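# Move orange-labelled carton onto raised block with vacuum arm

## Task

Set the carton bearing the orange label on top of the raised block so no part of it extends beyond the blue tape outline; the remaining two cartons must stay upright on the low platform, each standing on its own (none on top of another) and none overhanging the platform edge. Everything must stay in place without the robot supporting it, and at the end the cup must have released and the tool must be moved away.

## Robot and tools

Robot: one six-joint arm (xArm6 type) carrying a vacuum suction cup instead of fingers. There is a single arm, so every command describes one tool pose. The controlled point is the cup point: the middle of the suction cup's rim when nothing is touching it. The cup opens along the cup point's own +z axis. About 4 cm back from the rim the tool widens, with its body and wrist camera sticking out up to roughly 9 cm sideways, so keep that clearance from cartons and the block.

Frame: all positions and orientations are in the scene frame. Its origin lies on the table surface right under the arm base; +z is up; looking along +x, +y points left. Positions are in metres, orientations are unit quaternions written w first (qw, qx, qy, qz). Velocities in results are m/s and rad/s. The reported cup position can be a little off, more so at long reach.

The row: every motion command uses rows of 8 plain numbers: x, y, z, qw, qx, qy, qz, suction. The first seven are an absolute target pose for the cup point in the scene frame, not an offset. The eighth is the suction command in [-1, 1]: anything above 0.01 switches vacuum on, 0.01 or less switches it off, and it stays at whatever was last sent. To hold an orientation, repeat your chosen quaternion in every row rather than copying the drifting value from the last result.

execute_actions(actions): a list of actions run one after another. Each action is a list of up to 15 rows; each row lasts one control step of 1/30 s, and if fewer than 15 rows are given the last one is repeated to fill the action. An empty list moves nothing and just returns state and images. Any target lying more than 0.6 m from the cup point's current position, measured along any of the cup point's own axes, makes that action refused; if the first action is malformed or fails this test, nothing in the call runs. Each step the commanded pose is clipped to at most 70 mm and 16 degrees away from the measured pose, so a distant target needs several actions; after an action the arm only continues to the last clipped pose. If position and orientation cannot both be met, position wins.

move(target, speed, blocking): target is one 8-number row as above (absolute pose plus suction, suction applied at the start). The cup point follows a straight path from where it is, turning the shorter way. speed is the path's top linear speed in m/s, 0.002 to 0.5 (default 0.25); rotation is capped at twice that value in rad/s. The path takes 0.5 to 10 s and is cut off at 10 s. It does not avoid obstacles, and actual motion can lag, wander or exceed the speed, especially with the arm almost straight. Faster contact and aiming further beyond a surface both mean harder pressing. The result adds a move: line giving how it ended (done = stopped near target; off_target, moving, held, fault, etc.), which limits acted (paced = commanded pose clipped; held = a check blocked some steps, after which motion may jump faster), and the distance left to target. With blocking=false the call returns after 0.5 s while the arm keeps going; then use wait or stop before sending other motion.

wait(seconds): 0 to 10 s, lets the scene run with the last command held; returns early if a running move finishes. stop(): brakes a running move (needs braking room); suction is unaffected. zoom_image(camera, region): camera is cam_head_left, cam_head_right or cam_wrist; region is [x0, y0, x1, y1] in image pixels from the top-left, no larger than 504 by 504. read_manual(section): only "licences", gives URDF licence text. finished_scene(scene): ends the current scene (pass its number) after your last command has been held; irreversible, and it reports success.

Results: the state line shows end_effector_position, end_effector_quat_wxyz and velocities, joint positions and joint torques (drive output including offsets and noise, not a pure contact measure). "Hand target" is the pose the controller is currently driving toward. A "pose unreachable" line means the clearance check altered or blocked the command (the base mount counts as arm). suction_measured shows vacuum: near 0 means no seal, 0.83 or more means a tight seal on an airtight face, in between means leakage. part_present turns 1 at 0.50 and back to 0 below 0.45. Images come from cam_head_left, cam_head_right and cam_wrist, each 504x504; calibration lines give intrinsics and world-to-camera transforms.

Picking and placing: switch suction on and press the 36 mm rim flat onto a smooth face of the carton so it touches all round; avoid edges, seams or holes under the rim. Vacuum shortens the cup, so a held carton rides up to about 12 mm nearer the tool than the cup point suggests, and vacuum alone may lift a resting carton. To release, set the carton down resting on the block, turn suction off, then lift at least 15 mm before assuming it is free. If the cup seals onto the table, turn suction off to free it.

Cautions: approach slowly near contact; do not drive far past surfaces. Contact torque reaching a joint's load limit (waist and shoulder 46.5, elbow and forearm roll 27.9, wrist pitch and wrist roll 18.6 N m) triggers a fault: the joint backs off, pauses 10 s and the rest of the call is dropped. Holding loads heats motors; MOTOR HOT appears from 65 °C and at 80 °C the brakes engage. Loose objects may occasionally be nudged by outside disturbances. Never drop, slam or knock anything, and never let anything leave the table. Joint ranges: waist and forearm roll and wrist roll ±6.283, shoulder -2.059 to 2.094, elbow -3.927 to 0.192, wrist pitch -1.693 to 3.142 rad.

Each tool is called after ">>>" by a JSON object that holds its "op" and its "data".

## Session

>>> {"op": "execute_actions", "data": {"actions": []}}

Scene clock: 0.00 s.
end_effector_position=(+0.3981, -0.0217, +0.3009) suction_measured=0.00 part_present=0 end_effector_quat_wxyz=(-0.001, +0.027, +1.000, +0.002) end_effector_velocity=(+0.000, +0.000, +0.001) end_effector_angular_velocity=(+0.000, -0.002, +0.000)
Joint positions: [-0.001 -0.265 -0.927 -0.001  1.196  2.359]
Joint velocities: [ 0.    -0.001 -0.001  0.    -0.    -0.   ]
Joint torques (N m, as the arm reports them, + toward a larger angle): no reading
Hand target: +0.398, -0.022, +0.301; -0.001, +0.027, +1.000, +0.002
camera_calibration (this result's frames):
cam_wrist: T_world_to_cam=[[-0.090325, -0.994308, 0.0565027, 0.00523469], [-0.880973, 0.106231, 0.461087, 0.236486], [-0.464465, -0.00812972, -0.885554, 0.530701], [0, 0, 0, 1]] pos_world=[0.455303, -0.0156029, 0.360628]

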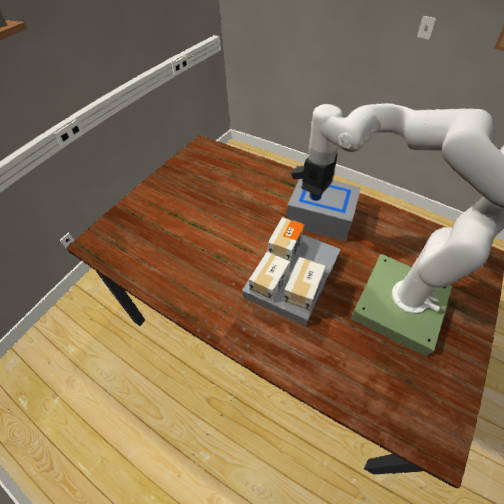

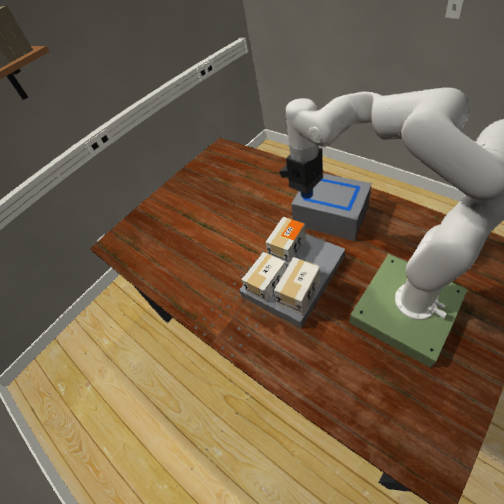

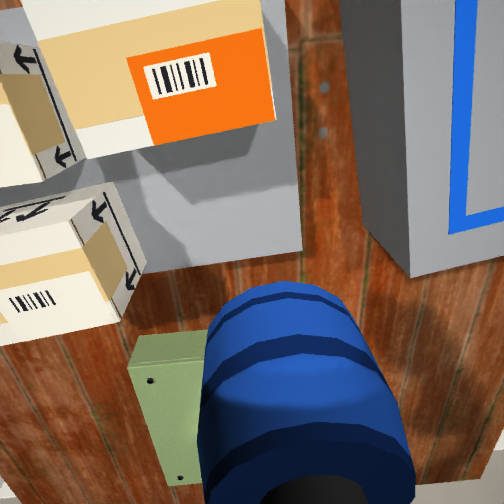

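>>> {"op": "move", "data": {"target": [0.466,0.025,0.17,0,-0.043,0.999,0,0]}}

Scene clock: 7.00 s.
end_effector_position=(+0.4661, +0.0248, +0.1707) suction_measured=0.00 part_present=0 end_effector_quat_wxyz=(+0.001, -0.043, +0.999, -0.000) end_effector_velocity=(-0.002, +0.001, -0.005) end_effector_angular_velocity=(-0.000, +0.010, +0.001)
Joint positions: [ 0.106  0.115 -0.947 -0.006  0.833  2.33 ]
Joint velocities: [ 0.001  0.008  0.003  0.001 -0.001 -0.   ]
Joint torques (N m, as the arm reports them, + toward a larger angle): [  1.74 -19.86 -12.63  -0.08  -1.45   0.09]
Hand target: +0.466, +0.025, +0.170; +0.000, -0.043, +0.999, -0.000
Off the commanded pose: 0.001 m, 0 deg.
move: done
camera_calibration (this result's frames):
cam_wrist: T_world_to_cam=[[0.0487109, -0.997033, 0.0595948, -0.000331951], [-0.88895, -0.0160713, 0.457723, 0.358787], [-0.455407, -0.0752729, -0.887095, 0.445053], [0, 0, 0, 1]] pos_world=[0.52164, 0.0389356, 0.230599]

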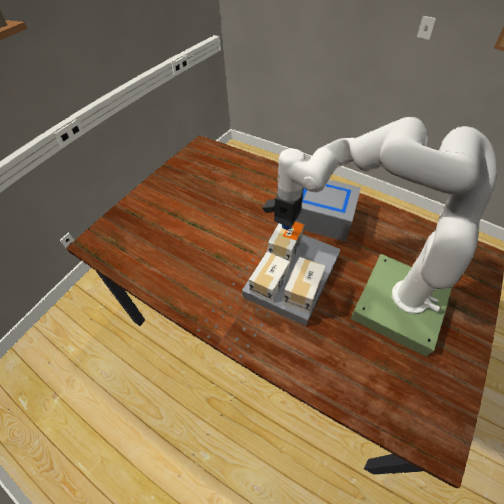

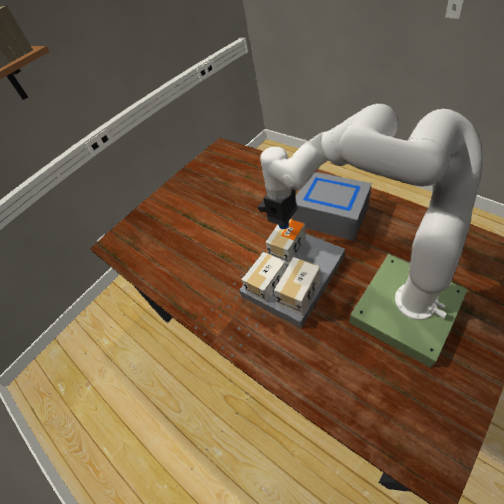

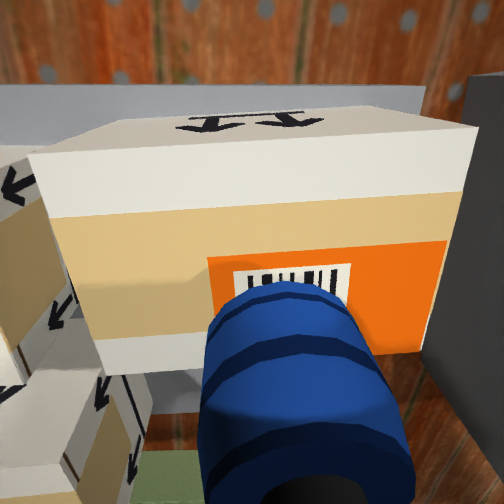

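Very similar to before; top about 0.132.

>>> {"op": "move", "data": {"target": [0.466,0.025,0.126,0,-0.043,0.999,0,1], "speed": 0.04}}

>>> {"op": "move", "data": {"target": [0.466,0.025,0.25,0,-0.043,0.999,0,1], "speed": 0.2}}

>>> {"op": "move", "data": {"target": [0.426,-0.232,0.24,0,-0.763,0.647,0,1], "speed": 0.35}}

Scene clock: 10.43 s.
end_effector_position=(+0.4659, +0.0250, +0.1261) suction_measured=0.99 part_present=1 end_effector_quat_wxyz=(-0.000, -0.043, +0.999, +0.000) end_effector_velocity=(+0.004, +0.000, +0.003) end_effector_angular_velocity=(-0.000, -0.012, +0.001)
Joint positions: [ 0.106  0.201 -0.911 -0.006  0.712  2.33 ]
Joint velocities: [ 0.001 -0.002 -0.005 -0.001 -0.004  0.   ]
Joint torques (N m, as the arm reports them, + toward a larger angle): [  1.86 -22.98 -13.2    0.03  -1.58   0.23]
Hand target: +0.466, +0.025, +0.126; -0.000, -0.043, +0.999, +0.000
Off the commanded pose: 0.000 m, 0 deg.
move: done
camera_calibration (this result's frames):
cam_wrist: T_world_to_cam=[[0.0487923, -0.997045, 0.0593297, 0.00255127], [-0.88827, -0.016154, 0.459037, 0.378556], [-0.456722, -0.0750983, -0.886434, 0.405973], [0, 0, 0, 1]] pos_world=[0.521552, 0.0391468, 0.185946]

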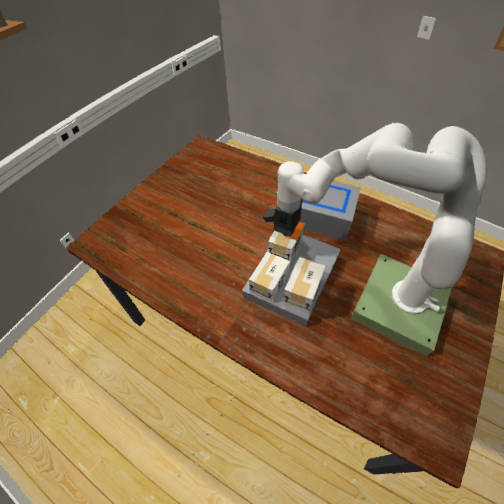

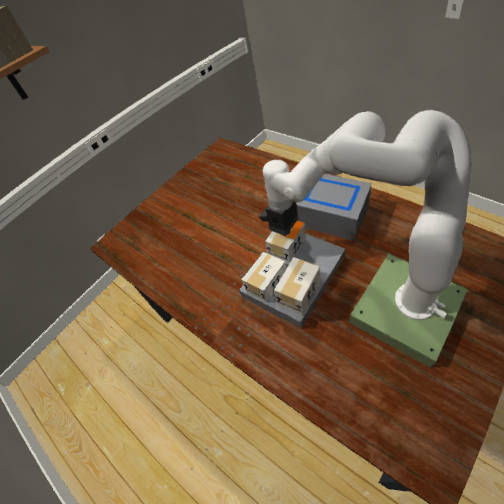

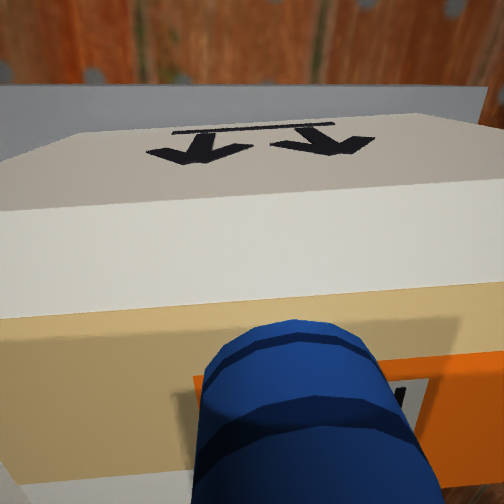

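Scene clock: 11.50 s.
end_effector_position=(+0.4657, +0.0249, +0.2489) suction_measured=1.00 part_present=1 end_effector_quat_wxyz=(-0.001, -0.043, +0.999, -0.000) end_effector_velocity=(+0.005, +0.000, +0.009) end_effector_angular_velocity=(+0.000, -0.020, +0.001)
Joint positions: [ 0.107  0.009 -1.061 -0.005  1.057  2.33 ]
Joint velocities: [ 0.    -0.007 -0.015 -0.001  0.003  0.   ]
Joint torques (N m, as the arm reports them, + toward a larger angle): [  1.65 -21.3  -15.15   0.    -1.55   0.19]
Hand target: +0.466, +0.025, +0.250; +0.000, -0.043, +0.999, -0.000
Off the commanded pose: 0.001 m, 0 deg.
move: done
camera_calibration (this result's frames):
cam_wrist: T_world_to_cam=[[0.0484742, -0.997038, 0.0597147, -0.00481744], [-0.887274, -0.0155285, 0.460981, 0.320979], [-0.458689, -0.075329, -0.885398, 0.515373], [0, 0, 0, 1]] pos_world=[0.521425, 0.0390037, 0.308633]

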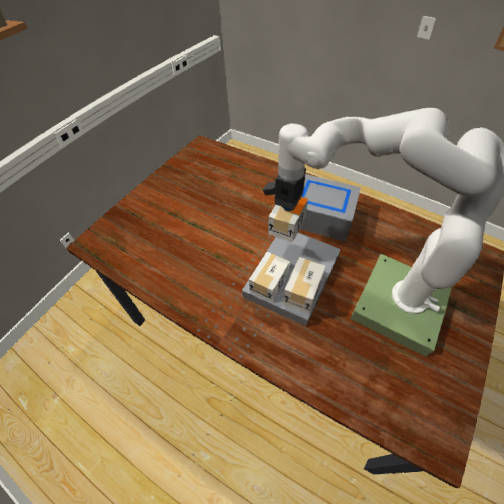

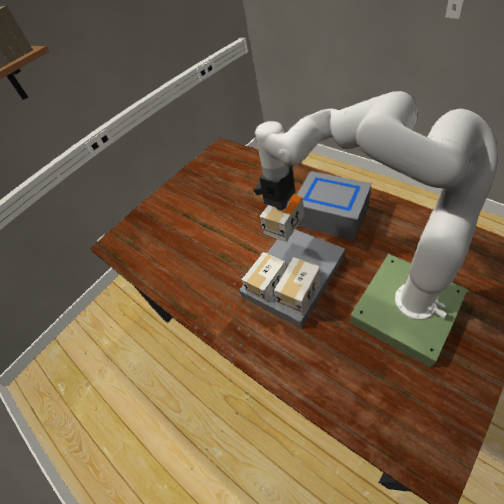

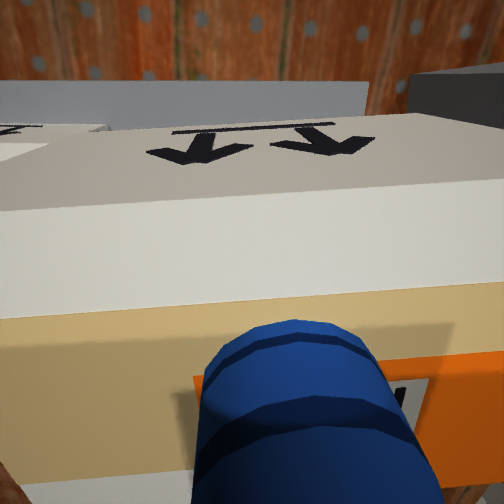

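Scene clock: 14.33 s.
end_effector_position=(+0.4258, -0.2311, +0.2400) suction_measured=1.00 part_present=1 end_effector_quat_wxyz=(-0.001, +0.763, -0.647, -0.001) end_effector_velocity=(-0.000, -0.001, +0.001) end_effector_angular_velocity=(+0.002, -0.001, +0.004)
Joint positions: [-0.445  0.072 -1.113 -0.003  1.042  0.129]
Joint velocities: [-0.003 -0.    -0.002  0.002  0.002 -0.009]
Joint torques (N m, as the arm reports them, + toward a larger angle): [  1.59 -22.55 -15.27  -0.12  -1.66   0.22]
Hand target: +0.426, -0.231, +0.240; -0.001, +0.763, -0.647, -0.001
Off the commanded pose: 0.001 m, 0 deg.
move: done
camera_calibration (this result's frames):
cam_wrist: T_world_to_cam=[[0.990229, 0.126073, 0.059601, -0.39897], [0.0851924, -0.885276, 0.457196, -0.328481], [0.110403, -0.447651, -0.887366, 0.142039], [0, 0, 0, 1]] pos_world=[0.407374, -0.176913, 0.3]

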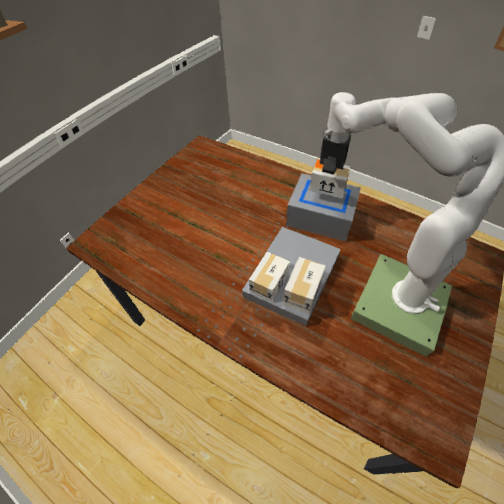

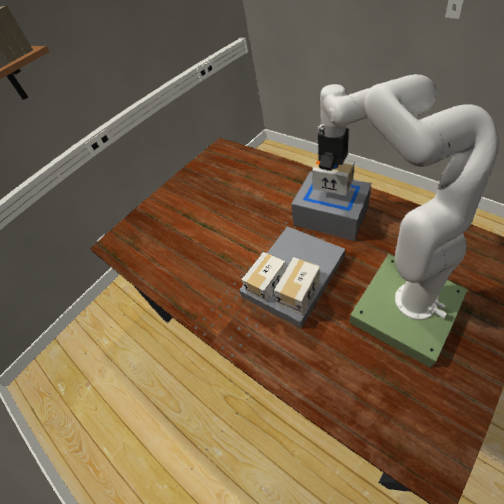

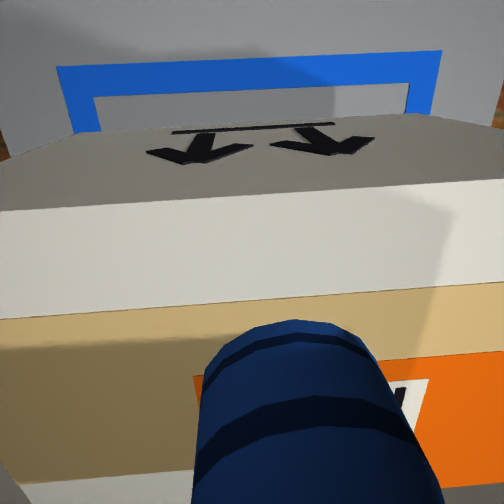

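>>> {"op": "move", "data": {"target": [0.426,-0.233,0.197,0,-0.763,0.647,0,1], "speed": 0.04}}

Scene clock: 17.60 s.
end_effector_position=(+0.4261, -0.2330, +0.1973) suction_measured=1.00 part_present=1 end_effector_quat_wxyz=(-0.000, +0.763, -0.647, +0.000) end_effector_velocity=(+0.001, -0.001, +0.001) end_effector_angular_velocity=(-0.002, -0.004, +0.000)
Joint positions: [-0.447  0.128 -1.052 -0.005  0.923  0.127]
Joint velocities: [ 0.    -0.    -0.002 -0.    -0.002  0.   ]
Joint torques (N m, as the arm reports them, + toward a larger angle): [  1.76 -23.19 -14.5   -0.15  -1.51   0.25]
Hand target: +0.426, -0.233, +0.197; -0.000, +0.763, -0.647, -0.000
Off the commanded pose: 0.000 m, 0 deg.
move: done
camera_calibration (this result's frames):
cam_wrist: T_world_to_cam=[[0.990157, 0.126486, 0.0599244, -0.396443], [0.0851664, -0.884245, 0.459192, -0.310767], [0.111069, -0.449568, -0.886314, 0.102322], [0, 0, 0, 1]] pos_world=[0.407642, -0.178649, 0.257148]

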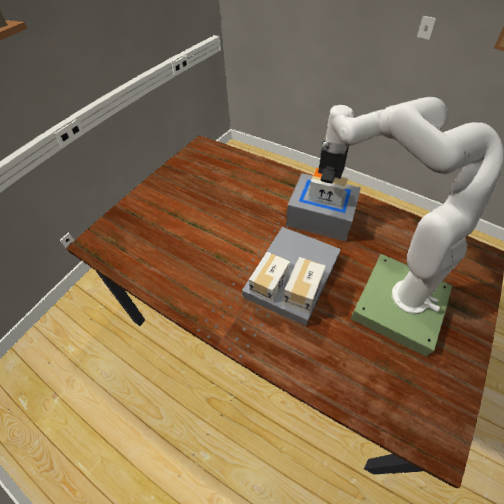

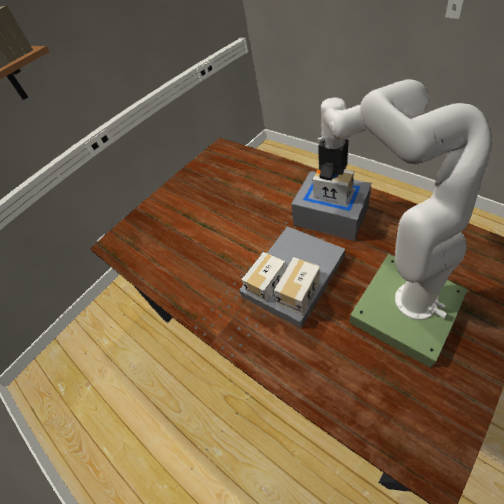

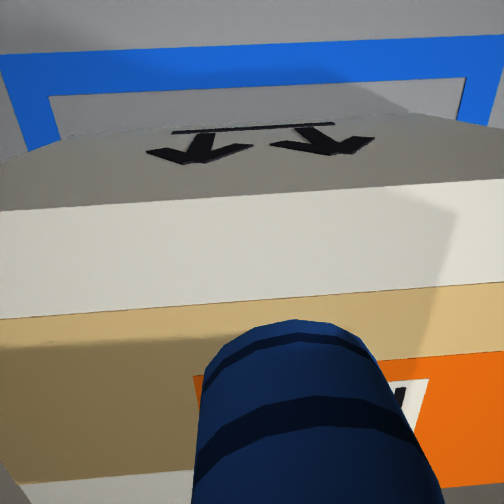

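>>> {"op": "move", "data": {"target": [0.425,-0.23,0.188,0,-0.763,0.647,0,1], "speed": 0.02}}

Scene clock: 20.07 s.
end_effector_position=(+0.4273, -0.2317, +0.1925) suction_measured=1.00 part_present=1 end_effector_quat_wxyz=(-0.001, +0.763, -0.647, +0.005) end_effector_velocity=(-0.001, +0.001, -0.003) end_effector_angular_velocity=(+0.002, +0.002, +0.000)
Joint positions: [-0.444  0.13  -1.037 -0.006  0.897  0.132]
Joint velocities: [ 0.001  0.003  0.005  0.001 -0.004  0.001]
Joint torques (N m, as the arm reports them, + toward a larger angle): [ 3.53 -6.24 -6.02  0.45 -1.52  0.14]
Hand target: +0.425, -0.230, +0.188; +0.000, +0.763, -0.647, -0.000
Off the commanded pose: 0.005 m, 1 deg.
move: off_target
camera_calibration (this result's frames):
cam_wrist: T_world_to_cam=[[0.989712, 0.126179, 0.0674485, -0.398843], [0.0808273, -0.882078, 0.464118, -0.306091], [0.118057, -0.453891, -0.883202, 0.0938959], [0, 0, 0, 1]] pos_world=[0.408395, -0.177052, 0.251892]

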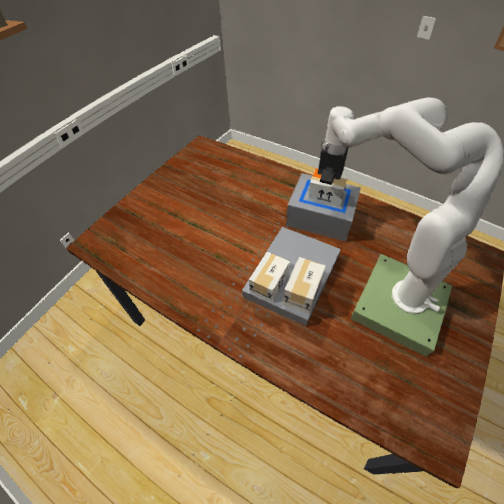

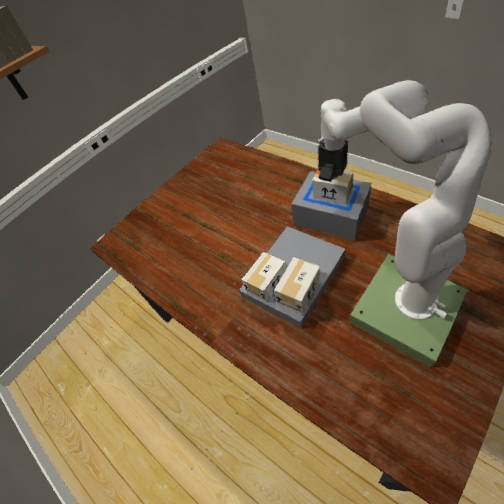

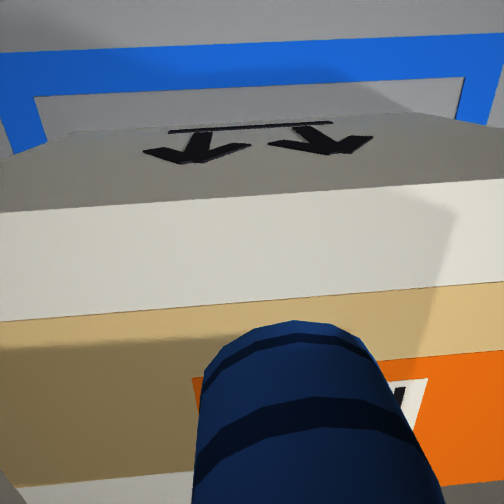

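>>> {"op": "execute_actions", "data": {"actions": [[[0.426,-0.231,0.196,0,-0.763,0.647,0,0]]]}}

>>> {"op": "move", "data": {"target": [0.426,-0.27,0.35,0,-0.763,0.647,0,0]}}

Scene clock: 22.30 s.
end_effector_position=(+0.4257, -0.2303, +0.1949) suction_measured=0.00 part_present=0 end_effector_quat_wxyz=(+0.000, +0.763, -0.647, -0.001) end_effector_velocity=(-0.000, -0.002, +0.004) end_effector_angular_velocity=(-0.003, -0.004, -0.003)
Joint positions: [-0.443  0.128 -1.045 -0.005  0.919  0.131]
Joint velocities: [-0.004 -0.006 -0.004 -0.001  0.005 -0.   ]
Joint torques (N m, as the arm reports them, + toward a larger angle): [  2.12 -13.99  -7.44   0.15   0.35   0.27]
Hand target: +0.426, -0.231, +0.196; +0.000, +0.763, -0.647, +0.000
Off the commanded pose: 0.001 m, 0 deg.
camera_calibration (this result's frames):
cam_wrist: T_world_to_cam=[[0.990243, 0.12688, 0.0576219, -0.395707], [0.0867537, -0.884903, 0.457625, -0.307739], [0.109053, -0.448162, -0.887276, 0.102825], [0, 0, 0, 1]] pos_world=[0.40733, -0.176029, 0.254865]

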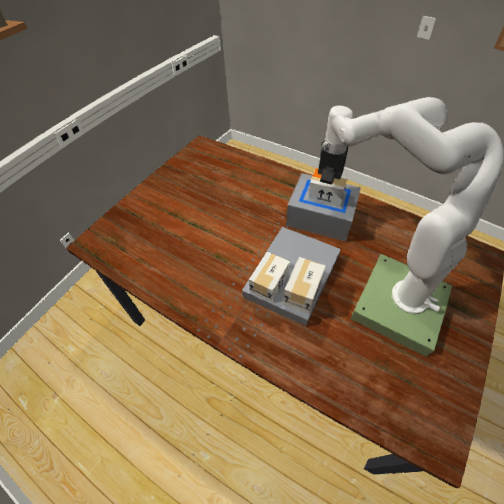

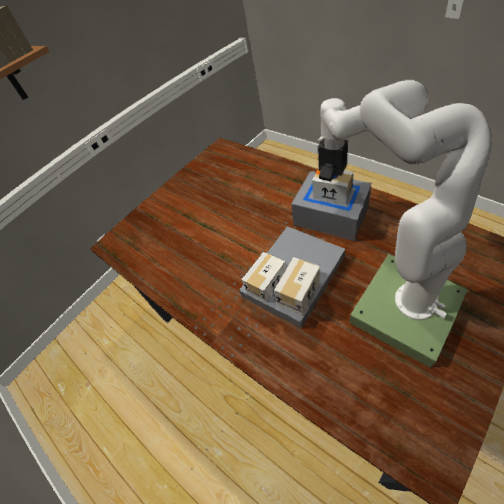

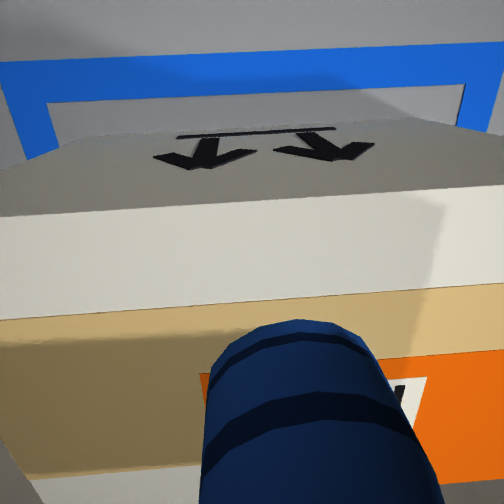

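Scene clock: 23.40 s.
end_effector_position=(+0.4259, -0.2698, +0.3487) suction_measured=0.00 part_present=0 end_effector_quat_wxyz=(+0.000, +0.763, -0.647, -0.001) end_effector_velocity=(+0.002, -0.002, +0.010) end_effector_angular_velocity=(-0.009, -0.014, -0.001)
Joint positions: [-0.51   0.084 -1.443 -0.004  1.36   0.062]
Joint velocities: [-0.001 -0.004 -0.021  0.     0.008 -0.001]
Joint torques (N m, as the arm reports them, + toward a larger angle): [  1.75 -20.82 -13.71  -0.09  -1.19   0.17]
Hand target: +0.426, -0.270, +0.350; -0.000, +0.763, -0.647, -0.000
Off the commanded pose: 0.001 m, 0 deg.
move: done
camera_calibration (this result's frames):
cam_wrist: T_world_to_cam=[[0.990362, 0.125948, 0.0576167, -0.400054], [0.0859197, -0.884968, 0.457656, -0.412792], [0.10863, -0.448295, -0.88726, 0.221711], [0, 0, 0, 1]] pos_world=[0.407581, -0.21553, 0.408682]

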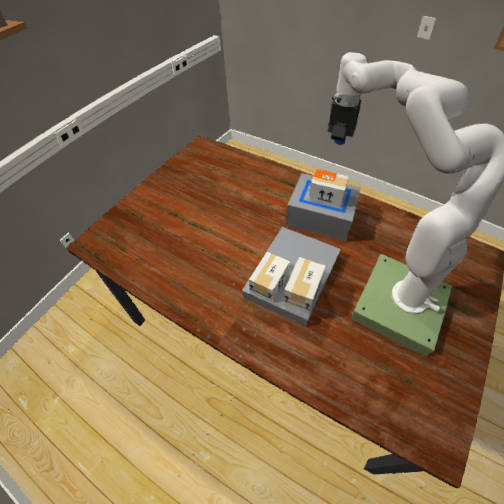

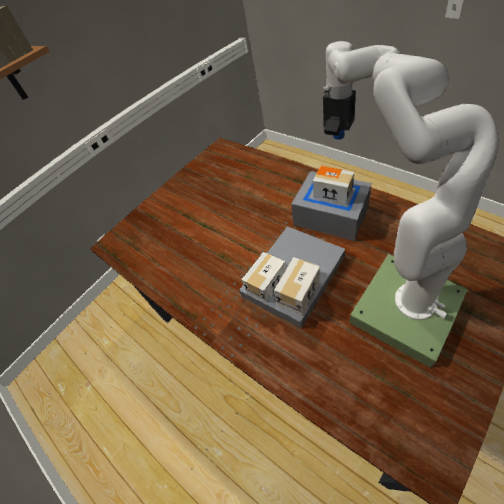

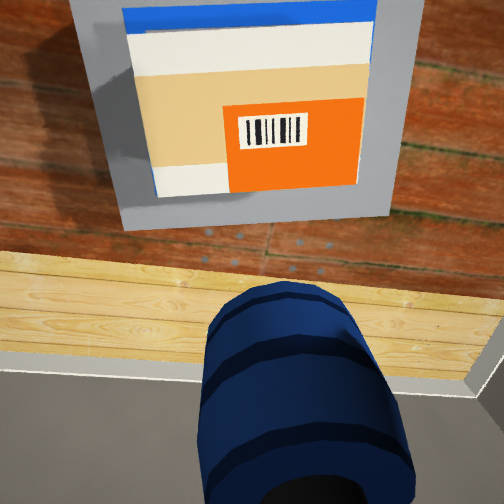

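>>> {"op": "finished_scene", "data": {"scene": 2}}

The scene is finished: the task was done.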